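# Four arms pull a dust sheet off objects and lay it flat

## Task

Four arms are mounted on a single table whose centre is at x = 0, y = 0 in the scene frame and whose top surface is at z = 0.72 m. Lift the dust sheet (it has a foam knob stitched to each of its four corners) off the objects it covers, then lay it out flat on the table so that no part of it rests on those objects and none of it hangs off the table. Finally open the grippers and move the arms away. The sheet must stay in its final place without any robot holding it. Do not disturb the objects on the table: each one that ends up shifted, leaning or knocked over counts against the result.

## Robot and tools

ROBOTS. There are four identical i2rt Big YAM arms named arm1, arm2, arm3 and arm4. Each has six revolute joints, a two-finger gripper and a wrist camera. With joints 1 and 6 at zero and the hand held level and pointing forward, the wrist camera rides on top of the hand and looks toward the fingertips. Reach is roughly 1.0 m from the joint 1 axis. Joints move at different speeds, so the path between two postures can bulge outward; plan for that near other arms and the covered objects.

FRAME. Everything is expressed in one shared scene frame: origin on the floor, +z up, table centre at x = 0, y = 0, tabletop at z = 0.72 m. "hand" means the point halfway between the fingertips; its z axis runs along the fingers and the fingers close along its y axis. No result prints where each arm's foot sits.

JOINTS (absolute targets, radians, except the gripper in metres; the number after ± is how close counts as reached):
- joint1_rad: -2.879 to 2.879 ±0.045. Spins the arm about its foot; positive is counter-clockwise seen from above; zero points the arm the way its foot faces.
- joint2_rad: 0 to 3.141 ±0.14. Shoulder; zero has the upper arm roughly level and pointing back, increasing raises it up and then forward.
- joint3_rad: 0 to 3.019 ±0.09. Elbow; zero is fully folded, larger opens it.
- joint4_rad: -1.692 to 1.57 ±0.055. Hand pitch; positive tips the fingers up.
- joint5_rad: -1.57 to 1.57 ±0.03. Sideways hand swing; positive toward the arm's right.
- joint6_rad: -2.094 to 2.094 ±0.035. Hand roll; positive is clockwise when viewed from behind the hand.
- gripper_m: 0 to 0.093 ±0.003, the gap between fingertips. Each finger pad squeezes with at most about 50 to 62 N, less on some units.

TOOLS.
execute_actions(actions, cameras): actions is a list holding one action object or nothing. The action maps robot names to {"joints": {...}}, where each joint name above gets an absolute target (not an offset). One list per call covers all arms; each arm gets its own joints dictionary, and you may name any subset of joints. All named motions begin together and may finish at different times; one action runs at most 15 s. Joints or arms left out may keep driving toward earlier targets. Unknown keys or out-of-range values reject the whole call and nothing moves. cameras picks images from arm1_cam_wrist, arm2_cam_wrist, arm3_cam_wrist, arm4_cam_wrist, cam_high, cam_room_a, or "all"; omitted or null means all, [] means none. An empty actions list just reports state and images. The "pictures" line lists the order of returned images.
wait(seconds): 0 to 10 s, commands nothing, returns state and images.
zoom_image(camera, region): region [x0, y0, x1, y1] in pixels of that camera's latest full image, top-left is (0, 0), at most 504 by 504.
read_manual(section): only "licences"; no motion.
finished_scene(scene): ends the current scene by its number after the robots hold the last command; irreversible, reports success. Replying with no tool call ends everything.

READING RESULTS. joint_positions gives current joint values. joint_status tells how each commanded motion ended: "off_target" means it stopped short and may still push; after "contact_stop" or "time_out" the joint drops the old target and holds where it stopped, though a time_out joint may keep a target near its position (within 0.375, 0.375, 0.113, 0.225, 0.075, 0.3 rad for joints 1 to 6) and keep pushing, and will move on if freed. To relieve such a push, command the joint to its reported position. "joint command not followed" (often with a "cause:" line) means a self/inter-arm clearance check blocked that arm's joint targets; its gripper target still runs, and blocked joints show "not_followed" and may be retried on later actions until new valid targets are given. on_its_own lists what moved or held without this call's command; "held at" is a held target, not the actual position. Joint torques are raw drive outputs with per-unit offset, scale and noise; friction can mask or mimic load. A stop in one call cancels later motion calls in the same reply.

CAMERAS. cam_high (pinhole, 504x504, near [-0.149, -0.342, 2.134]) looks down on the table; cam_room_a (pinhole, 504x504, near [-1.775, -0.363, 1.866]) views from the side. Wrist cameras are fisheye 616x616. Calibration (K, distortion, T_world_to_cam in OpenCV convention) is provided per camera; fixed cameras may be off by up to about 2.3 degrees and 9 mm, and wrist camera poses also inherit joint reading errors.

CAUTIONS. Arms do not stop on contact; they keep pushing, possibly hard. Arms pressing firmly on each other ends the run, and a hard collision may too; nothing in the state reports arm-to-arm contact, and the clearance check ignores fingers, gripper housings and wrist cameras and may react late. Knocking a rigid object out of the work area fails the task; avoid bumping, tipping or shifting the covered items, grip the sheet by its corner knobs, and lower it gently rather than dropping it. Something may occasionally nudge loose objects. Holding loads heats motors: a MOTOR HOT line appears from 85 °C, and at 100 °C an OVER-TEMPERATURE FAULT makes that arm go limp until it cools, with its joint_status showing "limit_stop_at_motor_heat"; resend targets afterwards. The simulation keeps running while you compose a reply, with the robots holding their last command. Small target changes near the current position may not move a joint. Before ending, release the sheet and pull all arms clear.

Each tool is called by a JSON object that holds its "api" and its "payload".

## Session

{"api": "execute_actions", "payload": {"actions": []}}

Scene clock: 0.00 s.
Joint torques (N m, as the arm reports them, + toward a larger angle): no reading
arm1.joint_positions: joint1_rad=-0.194 joint2_rad=+0.410 joint3_rad=+1.489 joint4_rad=-1.350 joint5_rad=-0.292 joint6_rad=+0.724 gripper_m=+0.094
arm1.joint_status: not commanded
arm1.hand: x=+0.2816 y=+0.5664 z=+1.3681 quat_wxyz=(-0.544, -0.757, -0.241, +0.271) (m; scene frame)
arm2.joint_positions: joint1_rad=+0.249 joint2_rad=+0.271 joint3_rad=+1.696 joint4_rad=-1.424 joint5_rad=+0.262 joint6_rad=+0.039 gripper_m=+0.095
arm2.joint_status: not commanded
arm2.hand: x=-0.4975 y=+0.7663 z=+1.4469 quat_wxyz=(-0.541, -0.475, -0.523, +0.456) (m; scene frame)
arm3.joint_positions: joint1_rad=+0.208 joint2_rad=+0.383 joint3_rad=+1.495 joint4_rad=-1.503 joint5_rad=+0.050 joint6_rad=+0.437 gripper_m=+0.094
arm3.joint_status: not commanded
arm3.hand: x=-0.4558 y=-0.6082 z=+1.3680 quat_wxyz=(-0.354, +0.379, -0.737, -0.433) (m; scene frame)
arm4.joint_positions: joint1_rad=-0.076 joint2_rad=+0.422 joint3_rad=+1.487 joint4_rad=-1.226 joint5_rad=+0.169 joint6_rad=-0.597 gripper_m=+0.094
arm4.joint_status: not commanded
arm4.hand: x=+0.3110 y=-0.6658 z=+1.4432 quat_wxyz=(-0.596, +0.652, -0.394, -0.254) (m; scene frame)
pictures: arm1_cam_wrist, arm2_cam_wrist, arm3_cam_wrist, arm4_cam_wrist, cam_high, cam_room_a
Images, in order (width x height): arm1_cam_wrist 616x616, arm2_cam_wrist 616x616, arm3_cam_wrist 616x616, arm4_cam_wrist 616x616, cam_high 504x504, cam_room_a 504x504.

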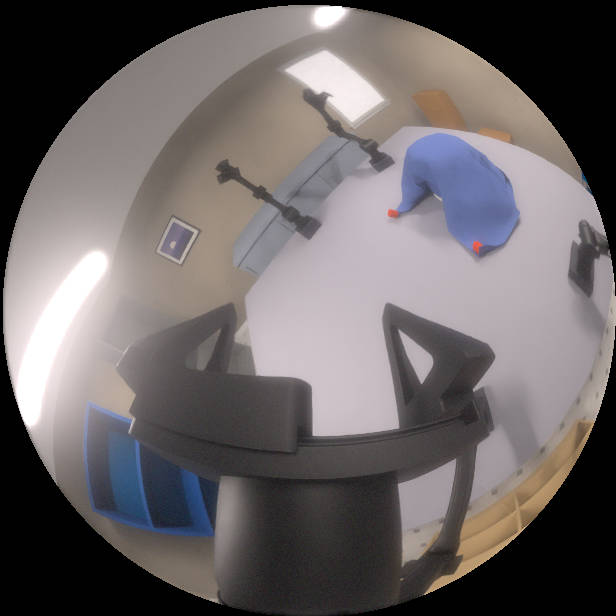

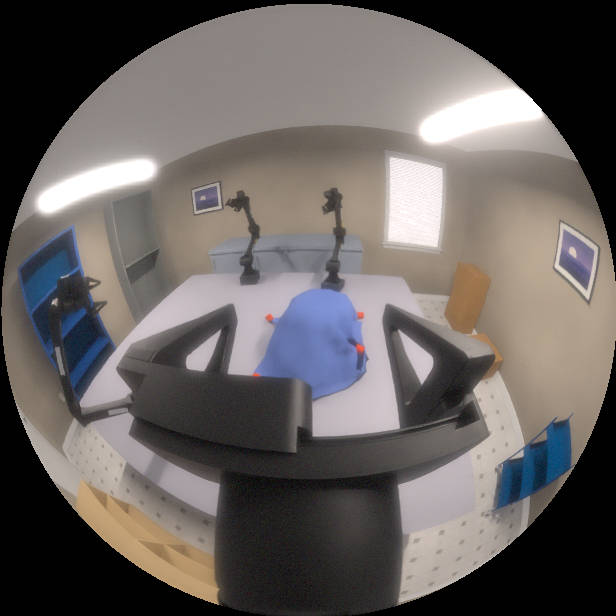

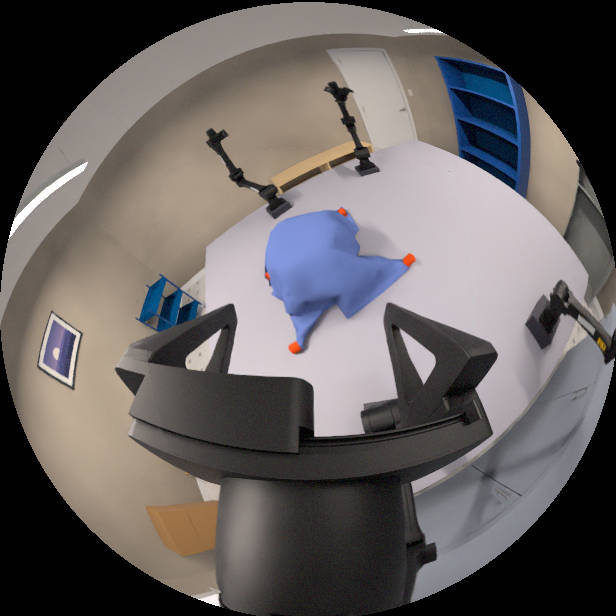

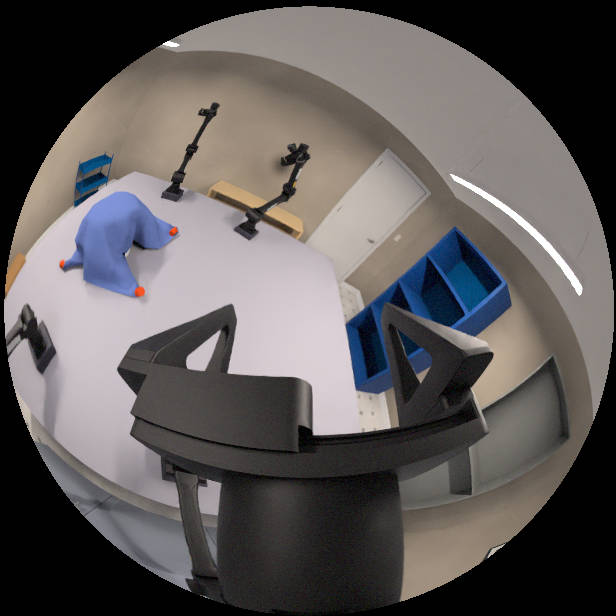

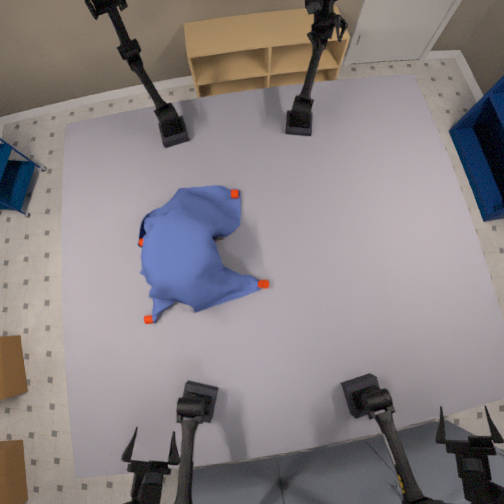

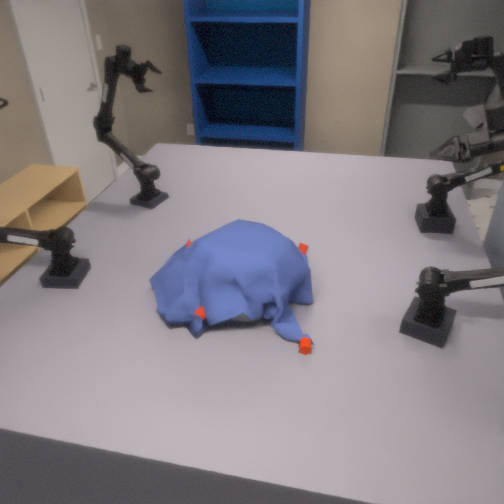

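{"api": "execute_actions", "payload": {"actions": [{"arm1":{"joints":{"joint1_rad":-0.593,"joint2_rad":1.884,"joint3_rad":1.552,"joint4_rad":-1.239,"joint5_rad":0,"joint6_rad":0}},"arm2":{"joints":{"joint1_rad":-0.50,"joint2_rad":2.188,"joint3_rad":2.254,"joint4_rad":-1.637,"joint5_rad":0,"joint6_rad":0}},"arm3":{"joints":{"joint1_rad":0.776,"joint2_rad":1.679,"joint3_rad":1.17,"joint4_rad":-1.062,"joint5_rad":0,"joint6_rad":0}},"arm4":{"joints":{"joint1_rad":0.431,"joint2_rad":2.329,"joint3_rad":2.168,"joint4_rad":-1.41,"joint5_rad":0,"joint6_rad":0}}}]}}

Scene clock: 86.83 s.
Joint torques (N m, as the arm reports them, + toward a larger angle): arm1=[ -2.21 -18.05   8.79   0.01   0.09  -0.13] | arm2=[  0.13 -24.1   11.62  -0.6    0.01   0.  ] | arm3=[  0.7  -13.39   8.96   0.55  -0.01  -0.23] | arm4=[  1.85 -21.65   9.79   0.17  -0.05   0.16]
arm1.joint_positions: joint1_rad=-0.587 joint2_rad=+1.873 joint3_rad=+1.551 joint4_rad=-1.242 joint5_rad=-0.002 joint6_rad=+0.009 gripper_m=+0.094
arm1.joint_status: all done
arm1.hand: x=-0.1368 y=+0.3191 z=+0.8561 quat_wxyz=(+0.001, -0.937, -0.349, +0.003) (m; scene frame)
arm2.joint_positions: joint1_rad=-0.496 joint2_rad=+2.209 joint3_rad=+2.212 joint4_rad=-1.628 joint5_rad=-0.001 joint6_rad=+0.014 gripper_m=+0.095
arm2.joint_status: all done
arm2.hand: x=-0.6751 y=+0.1263 z=+0.9220 quat_wxyz=(+0.016, -0.823, -0.568, -0.021) (m; scene frame)
arm3.joint_positions: joint1_rad=+0.779 joint2_rad=+1.684 joint3_rad=+1.170 joint4_rad=-1.069 joint5_rad=+0.001 joint6_rad=+0.013 gripper_m=+0.094
arm3.joint_status: all done
arm3.hand: x=-0.6613 y=-0.2725 z=+0.8498 quat_wxyz=(-0.001, +0.834, -0.552, +0.007) (m; scene frame)
arm4.joint_positions: joint1_rad=+0.427 joint2_rad=+2.328 joint3_rad=+2.147 joint4_rad=-1.394 joint5_rad=+0.002 joint6_rad=-0.008 gripper_m=+0.094
arm4.joint_status: all done
arm4.hand: x=-0.0728 y=-0.1885 z=+0.8456 quat_wxyz=(+0.001, +0.870, -0.493, +0.002) (m; scene frame)
pictures: arm1_cam_wrist, arm2_cam_wrist, arm3_cam_wrist, arm4_cam_wrist, cam_high, cam_room_a
camera_calibration (this result's frames):
arm1_cam_wrist: T_world_to_cam=[[-0.66139, 0.750014, -0.00644763, -0.323085], [0.605024, 0.538574, 0.586416, -0.584122], [0.443293, 0.383949, -0.809984, 0.756032], [0, 0, 0, 1]] pos_world=[-0.195421, 0.266634, 0.95283]
arm2_cam_wrist: T_world_to_cam=[[-0.926348, 0.376504, -0.0111432, -0.655875], [0.286792, 0.724181, 0.627147, -0.476867], [0.244193, 0.57776, -0.778822, 0.938293], [0, 0, 0, 1]] pos_world=[-0.699932, 0.0501694, 1.02252]
arm3_cam_wrist: T_world_to_cam=[[0.919737, 0.392491, 0.00595403, 0.712706], [0.31649, -0.750443, 0.580233, -0.479556], [0.232204, -0.531777, -0.814429, 0.826074], [0, 0, 0, 1]] pos_world=[-0.695545, -0.200323, 0.94679]
arm4_cam_wrist: T_world_to_cam=[[0.860072, 0.510163, 0.00321258, 0.159718], [0.413667, -0.701049, 0.580869, -0.584829], [0.29859, -0.49826, -0.813991, 0.737495], [0, 0, 0, 1]] pos_world=[-0.115653, -0.124012, 0.93951]
Images, in order (width x height): arm1_cam_wrist 616x616, arm2_cam_wrist 616x616, arm3_cam_wrist 616x616, arm4_cam_wrist 616x616, cam_high 504x504, cam_room_a 504x504.

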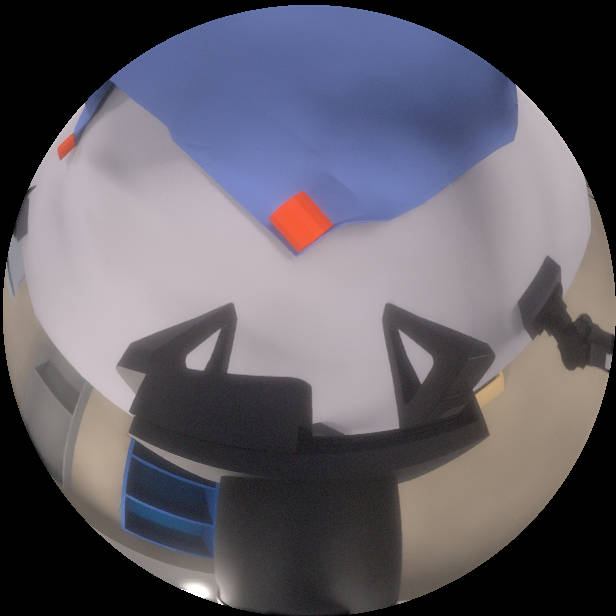

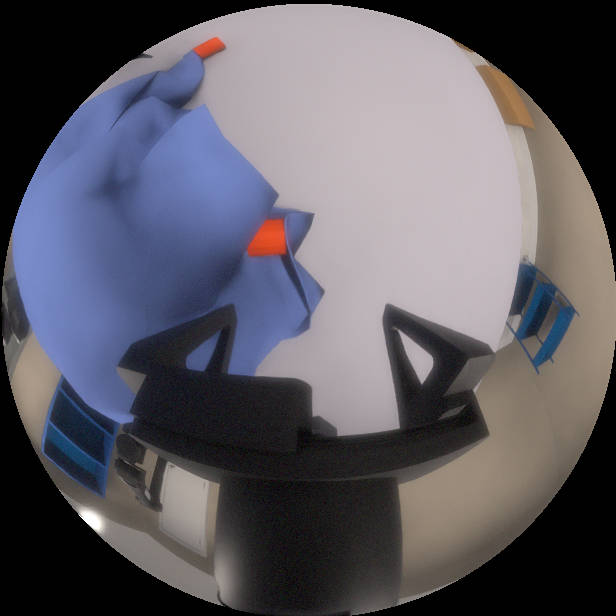

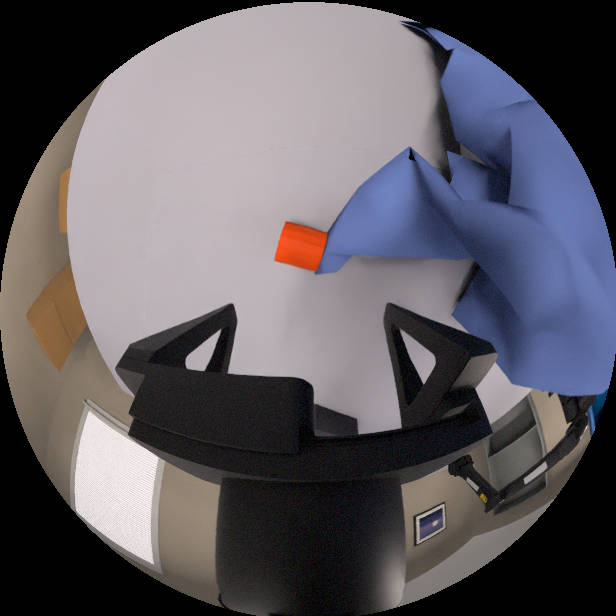

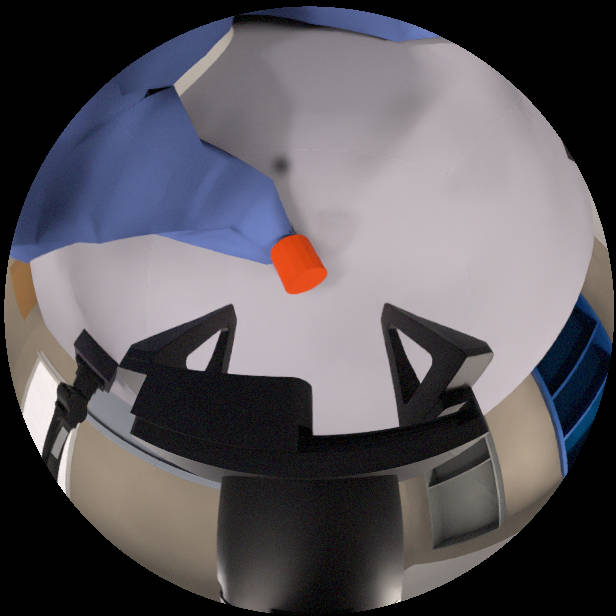

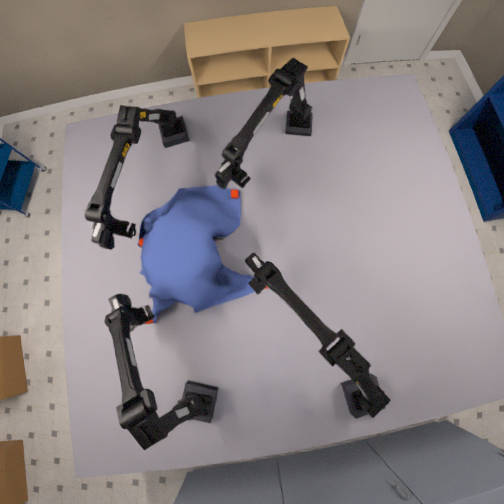

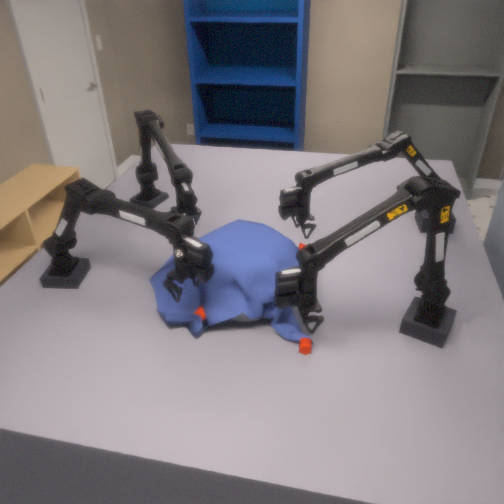

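{"api": "execute_actions", "payload": {"actions": [{"arm1":{"joints":{"joint1_rad":-0.575,"joint2_rad":2.025,"joint3_rad":1.577,"joint4_rad":-1.122,"joint6_rad":-0.7}},"arm2":{"joints":{"joint1_rad":-0.425,"joint2_rad":2.175,"joint3_rad":1.985,"joint4_rad":-1.326,"joint6_rad":1.57}},"arm3":{"joints":{"joint1_rad":0.792,"joint2_rad":1.80,"joint3_rad":1.127,"joint4_rad":-0.893,"joint6_rad":-1.37}},"arm4":{"joints":{"joint1_rad":0.449,"joint2_rad":2.347,"joint3_rad":2.03,"joint4_rad":-1.236,"joint6_rad":-0.57}}}]}}

Scene clock: 125.27 s.
Joint torques (N m, as the arm reports them, + toward a larger angle): arm1=[ -0.12 -21.47   9.98   0.33   0.02  -0.11] | arm2=[  0.42 -22.45   9.49   0.14   0.11   0.29] | arm3=[  1.46 -13.97   7.85   0.52  -0.12  -0.24] | arm4=[  1.84 -20.96   7.94   1.43  -0.09   0.03]
arm1.joint_positions: joint1_rad=-0.586 joint2_rad=+2.029 joint3_rad=+1.551 joint4_rad=-1.133 joint5_rad=-0.002 joint6_rad=-0.691 gripper_m=+0.094
arm1.joint_status: all done
arm1.hand: x=-0.1487 y=+0.3086 z=+0.7695 quat_wxyz=(+0.002, -0.760, -0.649, -0.021) (m; scene frame)
arm2.joint_positions: joint1_rad=-0.421 joint2_rad=+2.183 joint3_rad=+1.971 joint4_rad=-1.338 joint5_rad=-0.001 joint6_rad=+1.555 gripper_m=+0.095
arm2.joint_status: all done
arm2.hand: x=-0.6283 y=+0.1079 z=+0.8476 quat_wxyz=(-0.011, -0.992, +0.129, +0.002) (m; scene frame)
arm3.joint_positions: joint1_rad=+0.784 joint2_rad=+1.809 joint3_rad=+1.125 joint4_rad=-0.902 joint5_rad=+0.001 joint6_rad=-1.356 gripper_m=+0.094
arm3.joint_status: all done
arm3.hand: x=-0.6661 y=-0.2657 z=+0.7796 quat_wxyz=(+0.005, +0.995, +0.103, +0.007) (m; scene frame)
arm4.joint_positions: joint1_rad=+0.447 joint2_rad=+2.336 joint3_rad=+2.029 joint4_rad=-1.254 joint5_rad=+0.002 joint6_rad=-0.563 gripper_m=+0.094
arm4.joint_status: all done
arm4.hand: x=-0.0818 y=-0.2011 z=+0.7966 quat_wxyz=(-0.004, +0.974, -0.225, -0.003) (m; scene frame)
pictures: arm1_cam_wrist, arm2_cam_wrist, arm3_cam_wrist, arm4_cam_wrist, cam_high, cam_room_a
camera_calibration (this result's frames):
arm1_cam_wrist: T_world_to_cam=[[-0.988358, 0.148085, -0.0349062, -0.164644], [0.095112, 0.780457, 0.617932, -0.695241], [0.11875, 0.607418, -0.785456, 0.559038], [0, 0, 0, 1]] pos_world=[-0.162987, 0.227418, 0.862965]
arm2_cam_wrist: T_world_to_cam=[[0.277359, 0.960066, -0.0366812, 0.108499], [0.785497, -0.204611, 0.584063, 0.0197984], [0.553233, -0.190808, -0.810879, 1.18383], [0, 0, 0, 1]] pos_world=[-0.70058, 0.125769, 0.952361]
arm3_cam_wrist: T_world_to_cam=[[-0.205382, 0.978575, -0.0144386, 0.137147], [0.794475, 0.175322, 0.581439, 0.131192], [0.571514, 0.107946, -0.813462, 1.16892], [0, 0, 0, 1]] pos_world=[-0.744113, -0.283389, 0.876568]
arm4_cam_wrist: T_world_to_cam=[[0.444131, 0.895921, 0.0085066, 0.213391], [0.73352, -0.369044, 0.57075, -0.460506], [0.514486, -0.247248, -0.82108, 0.767829], [0, 0, 0, 1]] pos_world=[-0.152021, -0.171284, 0.891467]
Images, in order (width x height): arm1_cam_wrist 616x616, arm2_cam_wrist 616x616, arm3_cam_wrist 616x616, arm4_cam_wrist 616x616, cam_high 504x504, cam_room_a 504x504.

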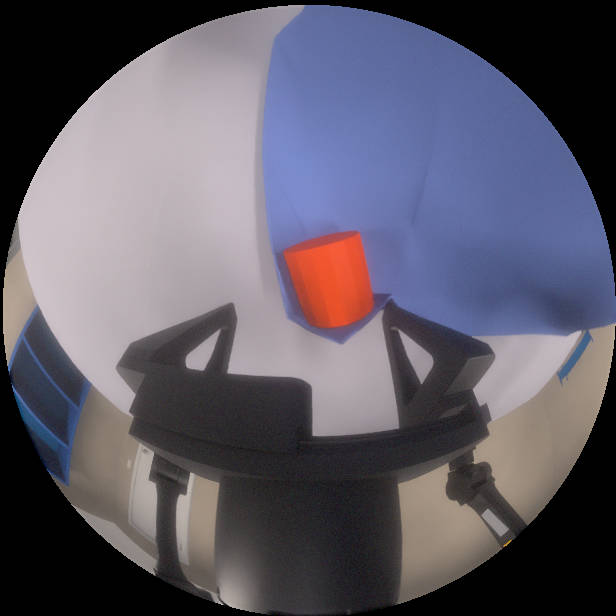

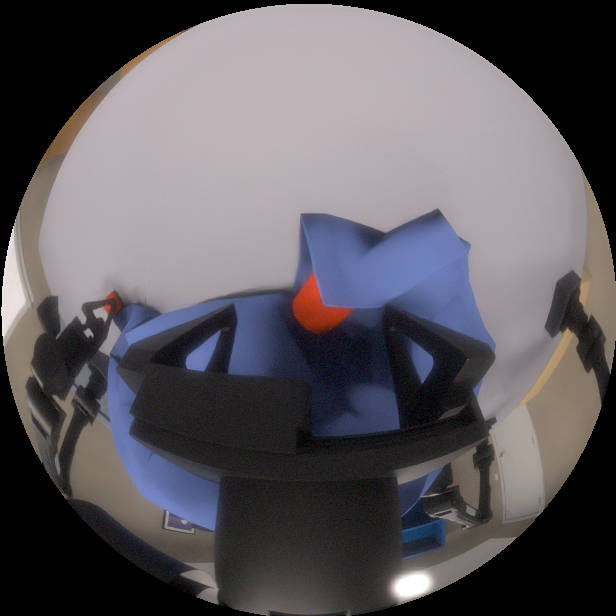

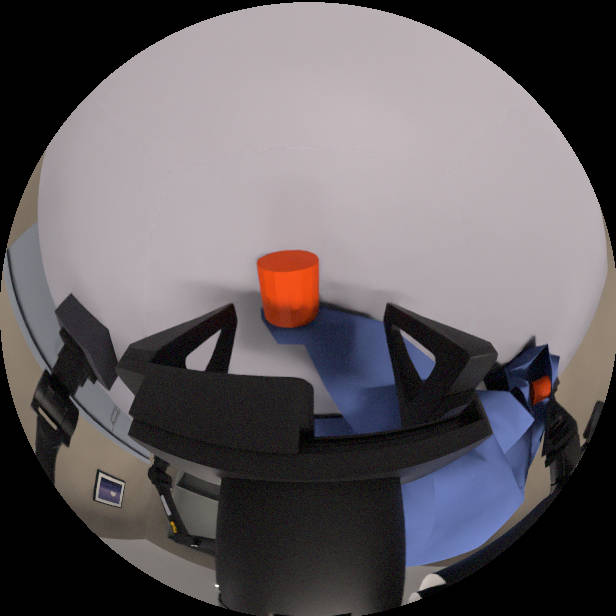

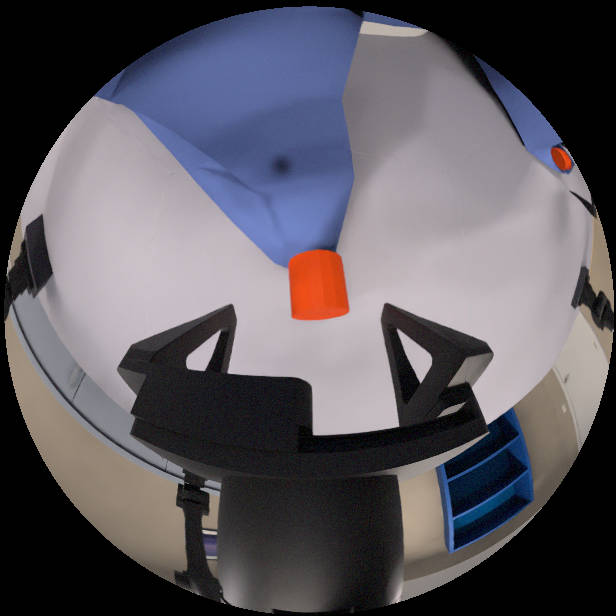

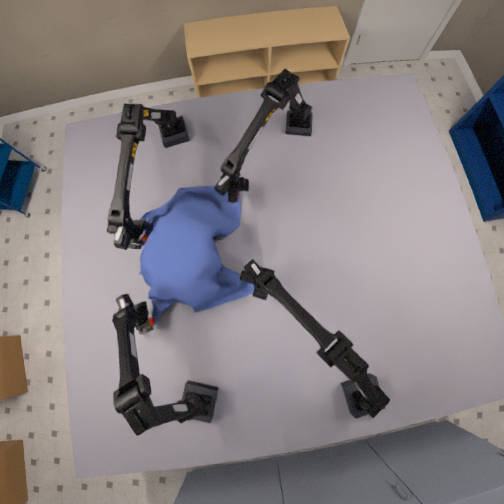

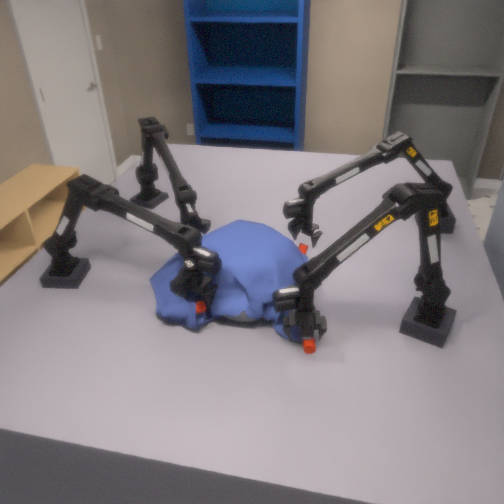

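{"api": "execute_actions", "payload": {"actions": [{"arm1":{"joints":{"joint2_rad":2.07,"joint4_rad":-1.03}},"arm2":{"joints":{"joint1_rad":-0.395,"joint2_rad":2.23}},"arm3":{"joints":{"joint2_rad":1.885}},"arm4":{"joints":{"joint2_rad":2.42,"joint4_rad":-1.17}}}], "cameras": ["arm1_cam_wrist","arm2_cam_wrist","arm3_cam_wrist","arm4_cam_wrist","cam_room_a"]}}

Scene clock: 149.47 s.
Joint torques (N m, as the arm reports them, + toward a larger angle): arm1=[ -0.73 -18.04  10.07   0.31   0.03  -0.14] | arm2=[  0.82 -22.     9.03   0.12   0.13   0.32] | arm3=[  1.52 -14.05   7.23   0.33  -0.12  -0.24] | arm4=[  1.71 -21.3    7.76   1.46  -0.08   0.01]
arm1.joint_positions: joint1_rad=-0.586 joint2_rad=+2.039 joint3_rad=+1.551 joint4_rad=-1.043 joint5_rad=-0.002 joint6_rad=-0.691 gripper_m=+0.094
arm1.joint_status: all done
arm1.hand: x=-0.1645 y=+0.2947 z=+0.7638 quat_wxyz=(+0.001, -0.760, -0.650, +0.019) (m; scene frame)
arm2.joint_positions: joint1_rad=-0.401 joint2_rad=+2.228 joint3_rad=+1.971 joint4_rad=-1.336 joint5_rad=-0.001 joint6_rad=+1.556 gripper_m=+0.095
arm2.joint_status: all done
arm2.hand: x=-0.6151 y=+0.1071 z=+0.8178 quat_wxyz=(+0.010, -0.993, +0.119, -0.001) (m; scene frame)
arm3.joint_positions: joint1_rad=+0.784 joint2_rad=+1.886 joint3_rad=+1.125 joint4_rad=-0.900 joint5_rad=+0.001 joint6_rad=-1.357 gripper_m=+0.094
arm3.joint_status: all done
arm3.hand: x=-0.6613 y=-0.2759 z=+0.7455 quat_wxyz=(+0.041, +0.994, +0.103, +0.018) (m; scene frame)
arm4.joint_positions: joint1_rad=+0.447 joint2_rad=+2.410 joint3_rad=+2.029 joint4_rad=-1.189 joint5_rad=+0.002 joint6_rad=-0.563 gripper_m=+0.094
arm4.joint_status: all done
arm4.hand: x=-0.0841 y=-0.1975 z=+0.7461 quat_wxyz=(-0.001, +0.974, -0.225, +0.000) (m; scene frame)
pictures: arm1_cam_wrist, arm2_cam_wrist, arm3_cam_wrist, arm4_cam_wrist, cam_room_a
camera_calibration (this result's frames):
arm1_cam_wrist: T_world_to_cam=[[-0.989022, 0.146793, 0.0169267, -0.217733], [0.130277, 0.812171, 0.568688, -0.645292], [0.0697321, 0.56465, -0.822379, 0.597629], [0, 0, 0, 1]] pos_world=[-0.17295, 0.218598, 0.862132]
arm2_cam_wrist: T_world_to_cam=[[0.259237, 0.96579, 0.00683216, 0.0572347], [0.782848, -0.214264, 0.584157, 0.0259421], [0.565637, -0.146087, -0.811612, 1.1556], [0, 0, 0, 1]] pos_world=[-0.688796, 0.119099, 0.922353]
arm3_cam_wrist: T_world_to_cam=[[-0.203557, 0.975121, -0.0877637, 0.202459], [0.77652, 0.215393, 0.592134, 0.140168], [0.596306, 0.052383, -0.801046, 1.13129], [0, 0, 0, 1]] pos_world=[-0.742226, -0.286874, 0.840985]
arm4_cam_wrist: T_world_to_cam=[[0.444099, 0.895969, 0.00386677, 0.215075], [0.730875, -0.364758, 0.576865, -0.432644], [0.518264, -0.253359, -0.81683, 0.724325], [0, 0, 0, 1]] pos_world=[-0.154697, -0.166996, 0.840397]
Images, in order (width x height): arm1_cam_wrist 616x616, arm2_cam_wrist 616x616, arm3_cam_wrist 616x616, arm4_cam_wrist 616x616, cam_room_a 504x504.

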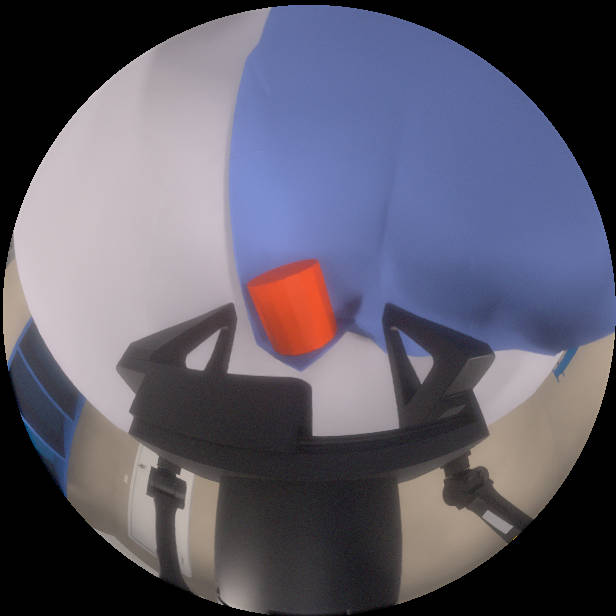

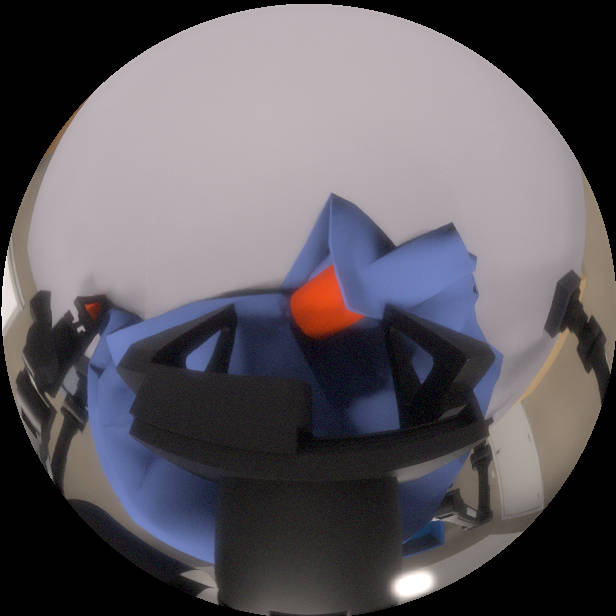

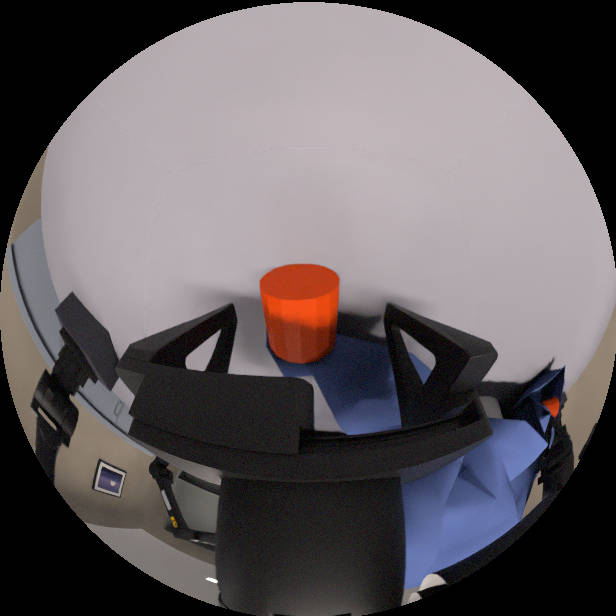

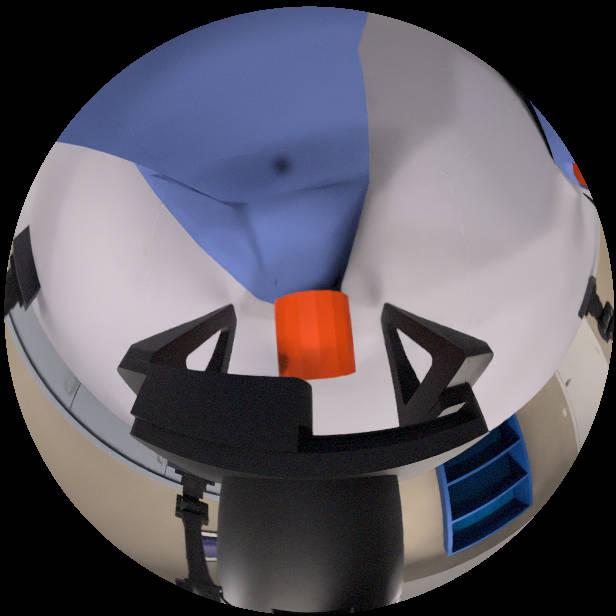

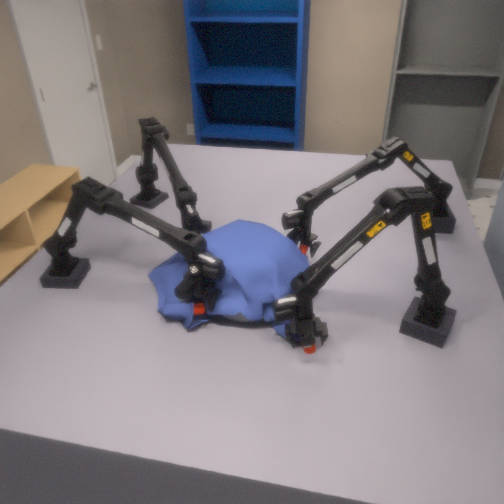

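{"api": "execute_actions", "payload": {"actions": [{"arm1":{"joints":{"joint2_rad":2.10,"joint6_rad":-0.9}},"arm2":{"joints":{"joint6_rad":2.05,"joint2_rad":2.27}},"arm3":{"joints":{"gripper_m":0.0}},"arm4":{"joints":{"gripper_m":0.0}}}], "cameras": ["arm1_cam_wrist","arm2_cam_wrist","cam_room_a"]}}

Scene clock: 157.40 s.
Joint torques (N m, as the arm reports them, + toward a larger angle): arm1=[ -0.21 -18.7    9.83   0.22  -0.2   -0.12] | arm2=[  0.82 -21.67   8.96  -0.19  -0.1    0.35] | arm3=[  1.47 -13.89   7.21   0.32  -0.11  -0.23] | arm4=[  1.91 -21.1    7.71   1.43  -0.08   0.03]
arm1.joint_positions: joint1_rad=-0.586 joint2_rad=+2.070 joint3_rad=+1.551 joint4_rad=-1.041 joint5_rad=+0.005 joint6_rad=-0.885 gripper_m=+0.094
arm1.joint_status: all done
arm1.hand: x=-0.1626 y=+0.2978 z=+0.7460 quat_wxyz=(+0.006, -0.694, -0.720, +0.004) (m; scene frame)
arm2.joint_positions: joint1_rad=-0.401 joint2_rad=+2.265 joint3_rad=+1.971 joint4_rad=-1.334 joint5_rad=+0.003 joint6_rad=+2.029 gripper_m=+0.095
arm2.joint_status: all done
arm2.hand: x=-0.6150 y=+0.1103 z=+0.7938 quat_wxyz=(+0.028, -0.937, +0.349, +0.006) (m; scene frame)
arm3.joint_positions: joint1_rad=+0.784 joint2_rad=+1.886 joint3_rad=+1.125 joint4_rad=-0.900 joint5_rad=+0.001 joint6_rad=-1.357 gripper_m=+0.038
arm3.joint_status: gripper_m off_target (ended at +0.038, target +0.000)
arm3.hand: x=-0.6613 y=-0.2759 z=+0.7455 quat_wxyz=(+0.041, +0.994, +0.103, +0.018) (m; scene frame)
arm4.joint_positions: joint1_rad=+0.447 joint2_rad=+2.410 joint3_rad=+2.029 joint4_rad=-1.189 joint5_rad=+0.002 joint6_rad=-0.563 gripper_m=+0.038
arm4.joint_status: gripper_m off_target (ended at +0.038, target +0.000)
arm4.hand: x=-0.0841 y=-0.1975 z=+0.7461 quat_wxyz=(-0.001, +0.974, -0.225, +0.000) (m; scene frame)
pictures: arm1_cam_wrist, arm2_cam_wrist, cam_room_a
camera_calibration (this result's frames):
arm1_cam_wrist: T_world_to_cam=[[-0.998901, -0.0467523, 0.00320651, -0.149725], [-0.0357631, 0.804748, 0.592538, -0.680515], [-0.0302829, 0.591772, -0.805536, 0.544204], [0, 0, 0, 1]] pos_world=[-0.157418, 0.218598, 0.842087]
arm2_cam_wrist: T_world_to_cam=[[0.671146, 0.740571, 0.0334246, 0.311294], [0.60138, -0.57026, 0.559595, -0.0122277], [0.43348, -0.355469, -0.828092, 1.09149], [0, 0, 0, 1]] pos_world=[-0.674708, 0.150481, 0.900288]
Images, in order (width x height): arm1_cam_wrist 616x616, arm2_cam_wrist 616x616, cam_room_a 504x504.

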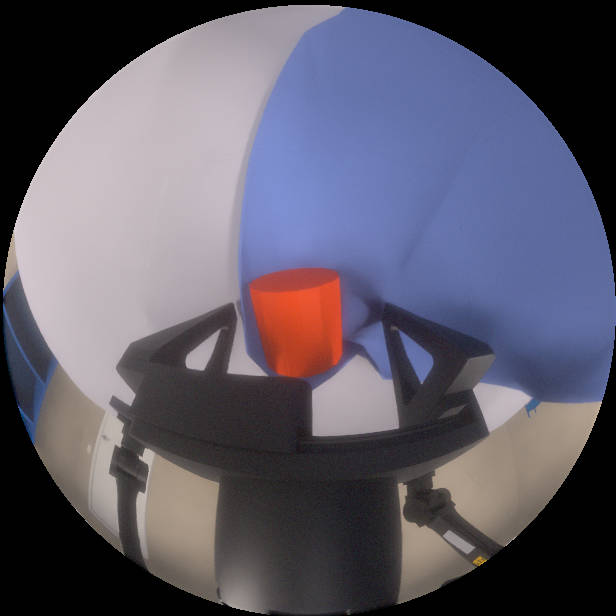

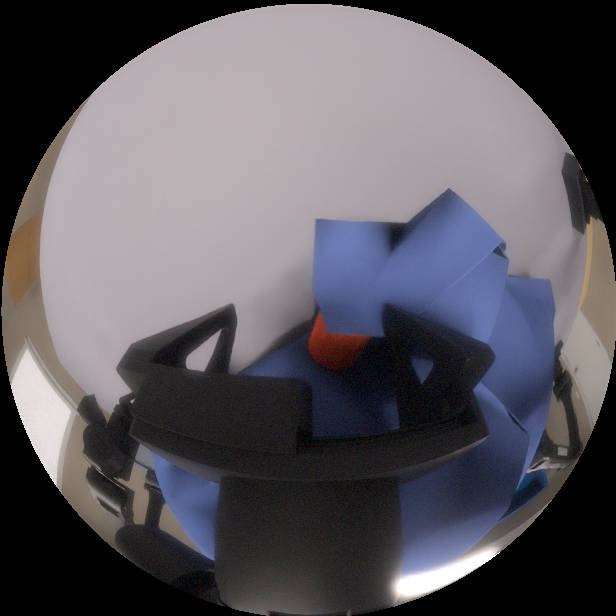

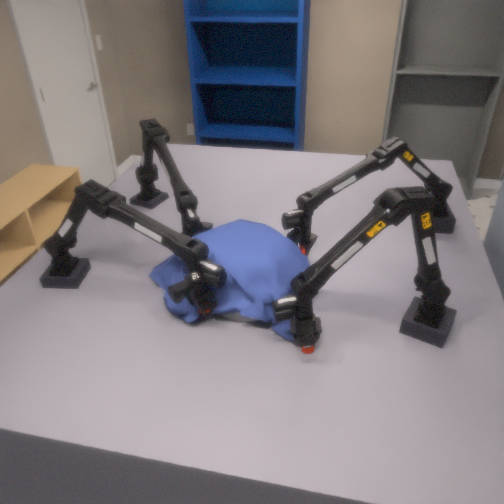

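{"api": "execute_actions", "payload": {"actions": [{"arm1":{"joints":{"gripper_m":0.0}},"arm2":{"joints":{"joint2_rad":2.305,"joint4_rad":-1.38}}}], "cameras": ["arm2_cam_wrist"]}}

{"api": "execute_actions", "payload": {"actions": [{"arm2":{"joints":{"gripper_m":0.0}}}], "cameras": ["arm1_cam_wrist","arm2_cam_wrist","cam_room_a"]}}

Scene clock: 164.87 s.
Joint torques (N m, as the arm reports them, + toward a larger angle): arm1=[ -0.34 -17.93   9.81  -0.09  -0.23  -0.11] | arm2=[  0.36 -21.02   8.76  -0.96  -0.03   0.28] | arm3=[  1.49 -13.83   7.21   0.33  -0.12  -0.23] | arm4=[  1.83 -21.05   7.68   1.46  -0.1    0.03]
arm1.joint_positions: joint1_rad=-0.585 joint2_rad=+2.070 joint3_rad=+1.551 joint4_rad=-1.037 joint5_rad=+0.003 joint6_rad=-0.895 gripper_m=+0.037
arm1.joint_status: gripper_m off_target (ended at +0.037, target +0.000)
arm1.hand: x=-0.1630 y=+0.2967 z=+0.7460 quat_wxyz=(+0.005, -0.690, -0.724, +0.006) (m; scene frame)
arm2.joint_positions: joint1_rad=-0.401 joint2_rad=+2.290 joint3_rad=+1.971 joint4_rad=-1.366 joint5_rad=+0.003 joint6_rad=+2.032 gripper_m=+0.095
arm2.joint_status: all done
arm2.hand: x=-0.6123 y=+0.1208 z=+0.7786 quat_wxyz=(+0.056, -0.935, +0.350, +0.009) (m; scene frame)
arm3.joint_positions: joint1_rad=+0.784 joint2_rad=+1.886 joint3_rad=+1.125 joint4_rad=-0.900 joint5_rad=+0.001 joint6_rad=-1.357 gripper_m=+0.038
arm3.joint_status: not commanded
arm3.hand: x=-0.6613 y=-0.2759 z=+0.7455 quat_wxyz=(+0.041, +0.994, +0.103, +0.018) (m; scene frame)
arm4.joint_positions: joint1_rad=+0.447 joint2_rad=+2.410 joint3_rad=+2.029 joint4_rad=-1.189 joint5_rad=+0.002 joint6_rad=-0.563 gripper_m=+0.038
arm4.joint_status: not commanded
arm4.hand: x=-0.0841 y=-0.1975 z=+0.7461 quat_wxyz=(-0.001, +0.974, -0.225, +0.000) (m; scene frame)
pictures: arm2_cam_wrist
camera_calibration (this result's frames):
arm2_cam_wrist: T_world_to_cam=[[0.672356, 0.735462, 0.0838631, 0.264321], [0.591995, -0.602267, 0.535552, 0.0174727], [0.444386, -0.310435, -0.840328, 1.09222], [0, 0, 0, 1]] pos_world=[-0.673428, 0.155188, 0.886296]
Images, in order (width x height): arm2_cam_wrist 616x616.

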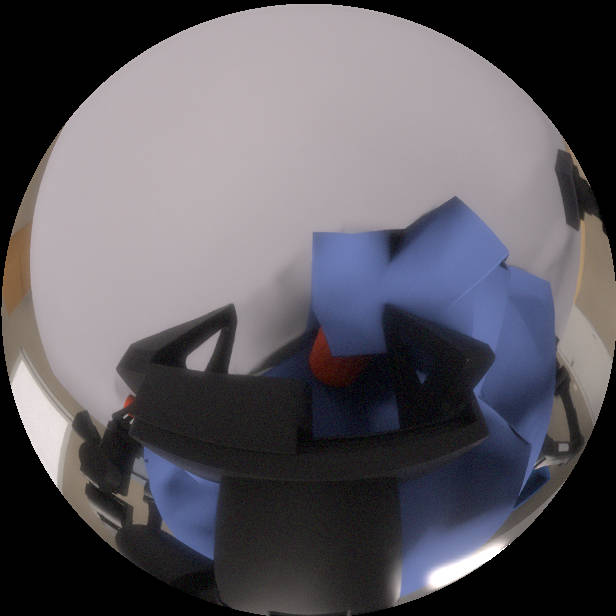

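Scene clock: 165.60 s.
Joint torques (N m, as the arm reports them, + toward a larger angle): arm1=[ -0.36 -17.67   9.79   0.26  -0.19  -0.06] | arm2=[  1.31 -21.1    8.78  -0.79  -0.08   0.26] | arm3=[  1.5  -13.93   7.19   0.32  -0.11  -0.22] | arm4=[  1.92 -21.11   7.72   1.42  -0.09   0.04]
arm1.joint_positions: joint1_rad=-0.585 joint2_rad=+2.070 joint3_rad=+1.551 joint4_rad=-1.037 joint5_rad=+0.003 joint6_rad=-0.895 gripper_m=+0.037
arm1.joint_status: not commanded
arm1.hand: x=-0.1630 y=+0.2967 z=+0.7460 quat_wxyz=(+0.005, -0.690, -0.724, +0.006) (m; scene frame)
arm2.joint_positions: joint1_rad=-0.401 joint2_rad=+2.292 joint3_rad=+1.971 joint4_rad=-1.373 joint5_rad=+0.003 joint6_rad=+2.035 gripper_m=+0.001
arm2.joint_status: all done
arm2.hand: x=-0.6118 y=+0.1226 z=+0.7776 quat_wxyz=(+0.060, -0.934, +0.351, +0.009) (m; scene frame)
arm3.joint_positions: joint1_rad=+0.784 joint2_rad=+1.886 joint3_rad=+1.125 joint4_rad=-0.900 joint5_rad=+0.001 joint6_rad=-1.357 gripper_m=+0.038
arm3.joint_status: not commanded
arm3.hand: x=-0.6613 y=-0.2759 z=+0.7455 quat_wxyz=(+0.041, +0.994, +0.103, +0.018) (m; scene frame)
arm4.joint_positions: joint1_rad=+0.447 joint2_rad=+2.410 joint3_rad=+2.029 joint4_rad=-1.189 joint5_rad=+0.002 joint6_rad=-0.563 gripper_m=+0.038
arm4.joint_status: not commanded
arm4.hand: x=-0.0841 y=-0.1975 z=+0.7461 quat_wxyz=(-0.001, +0.974, -0.225, +0.000) (m; scene frame)
pictures: arm1_cam_wrist, arm2_cam_wrist, cam_room_a
camera_calibration (this result's frames):
arm1_cam_wrist: T_world_to_cam=[[-0.998336, -0.0574432, 0.00499412, -0.148178], [-0.0434603, 0.806574, 0.589533, -0.679249], [-0.0378928, 0.588335, -0.807729, 0.546228], [0, 0, 0, 1]] pos_world=[-0.156753, 0.217988, 0.842384]
arm2_cam_wrist: T_world_to_cam=[[0.674439, 0.732671, 0.091243, 0.258652], [0.588989, -0.608417, 0.531903, 0.020515], [0.445224, -0.304995, -0.841875, 1.09272], [0, 0, 0, 1]] pos_world=[-0.673033, 0.156249, 0.885421]
Images, in order (width x height): arm1_cam_wrist 616x616, arm2_cam_wrist 616x616, cam_room_a 504x504.

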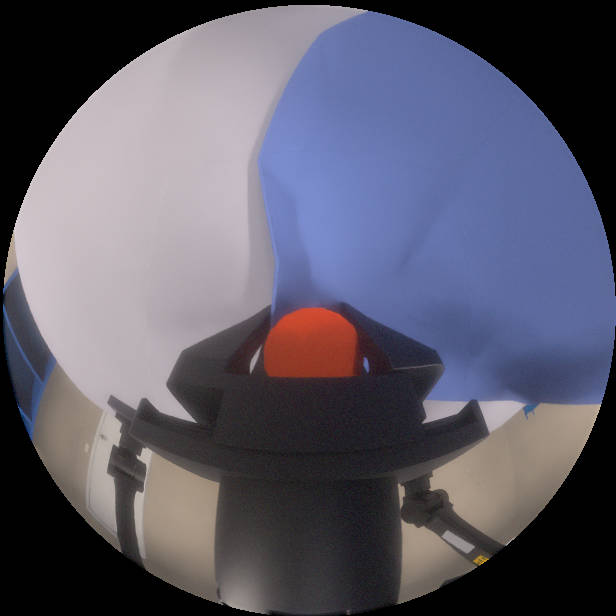

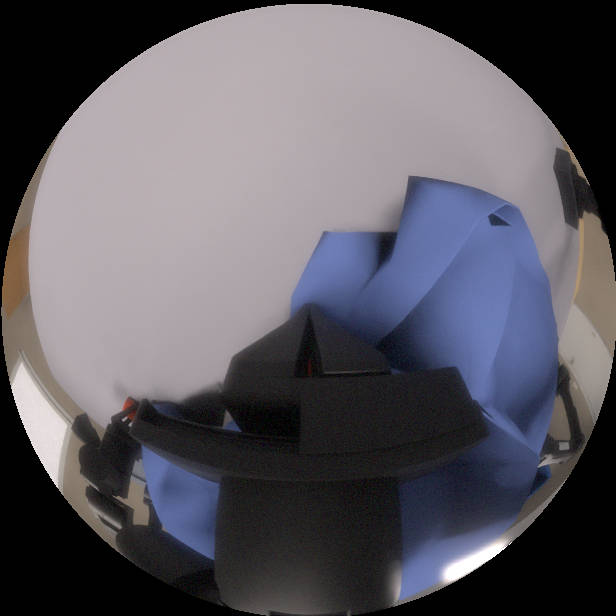

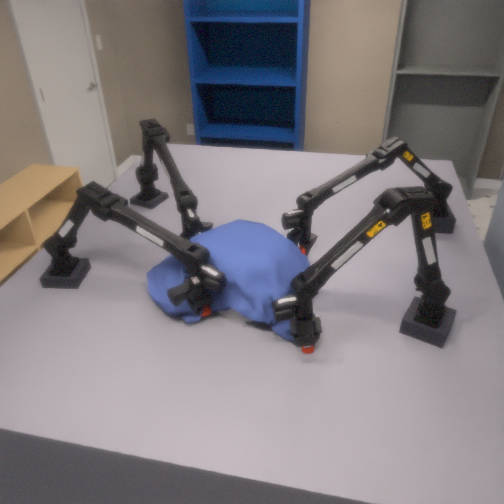

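Missed the knob; the flap may be pinched. Try pulling it outward.

{"api": "execute_actions", "payload": {"actions": [{"arm2":{"joints":{"joint1_rad":-0.56,"joint2_rad":2.2}}}], "cameras": ["arm2_cam_wrist","cam_room_a","cam_high"]}}

Scene clock: 171.00 s.
Joint torques (N m, as the arm reports them, + toward a larger angle): arm1=[ -0.85 -18.85  10.06   0.12  -0.16  -0.02] | arm2=[  0.12 -22.28   9.22  -0.63   0.03   0.23] | arm3=[  1.4  -13.91   7.21   0.31  -0.12  -0.23] | arm4=[  1.67 -21.13   7.74   1.44  -0.09   0.03]
arm1.joint_positions: joint1_rad=-0.585 joint2_rad=+2.070 joint3_rad=+1.551 joint4_rad=-1.037 joint5_rad=+0.003 joint6_rad=-0.895 gripper_m=+0.037
arm1.joint_status: not commanded
arm1.hand: x=-0.1630 y=+0.2967 z=+0.7460 quat_wxyz=(+0.005, -0.690, -0.724, +0.006) (m; scene frame)
arm2.joint_positions: joint1_rad=-0.554 joint2_rad=+2.200 joint3_rad=+1.971 joint4_rad=-1.373 joint5_rad=+0.001 joint6_rad=+2.035 gripper_m=+0.001
arm2.joint_status: all done
arm2.hand: x=-0.7093 y=+0.1469 z=+0.8365 quat_wxyz=(+0.015, -0.906, +0.422, +0.002) (m; scene frame)
arm3.joint_positions: joint1_rad=+0.784 joint2_rad=+1.886 joint3_rad=+1.125 joint4_rad=-0.900 joint5_rad=+0.001 joint6_rad=-1.357 gripper_m=+0.038
arm3.joint_status: not commanded
arm3.hand: x=-0.6613 y=-0.2759 z=+0.7455 quat_wxyz=(+0.041, +0.994, +0.103, +0.018) (m; scene frame)
arm4.joint_positions: joint1_rad=+0.447 joint2_rad=+2.410 joint3_rad=+2.029 joint4_rad=-1.189 joint5_rad=+0.002 joint6_rad=-0.563 gripper_m=+0.038
arm4.joint_status: not commanded
arm4.hand: x=-0.0841 y=-0.1975 z=+0.7461 quat_wxyz=(-0.001, +0.974, -0.225, +0.000) (m; scene frame)
pictures: arm2_cam_wrist, cam_high, cam_room_a
camera_calibration (this result's frames):
arm2_cam_wrist: T_world_to_cam=[[0.779965, 0.625729, 0.0108986, 0.458937], [0.508546, -0.643855, 0.571692, -0.0236697], [0.364741, -0.440357, -0.820396, 1.13794], [0, 0, 0, 1]] pos_world=[-0.760971, 0.19869, 0.942091]
Images, in order (width x height): arm2_cam_wrist 616x616, cam_high 504x504, cam_room_a 504x504.

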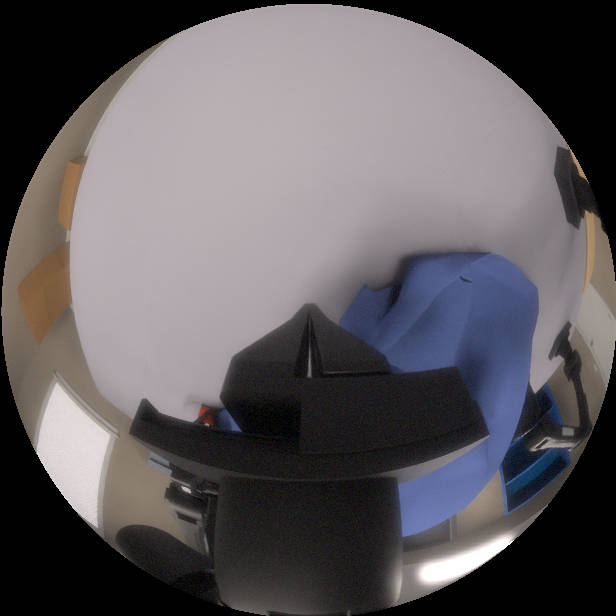

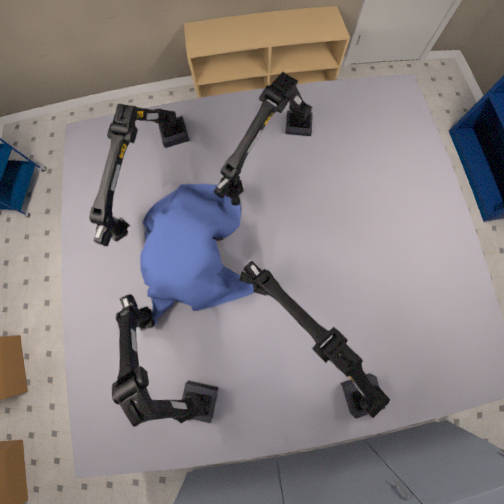

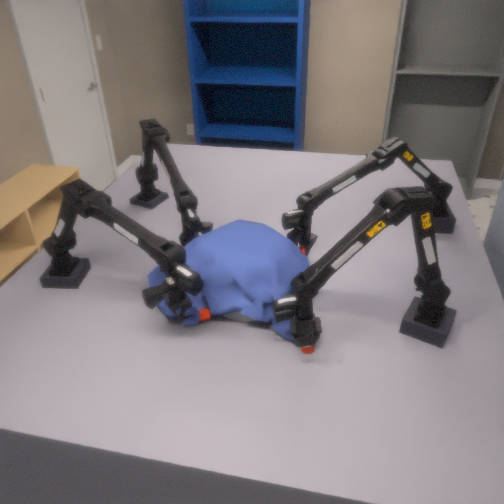

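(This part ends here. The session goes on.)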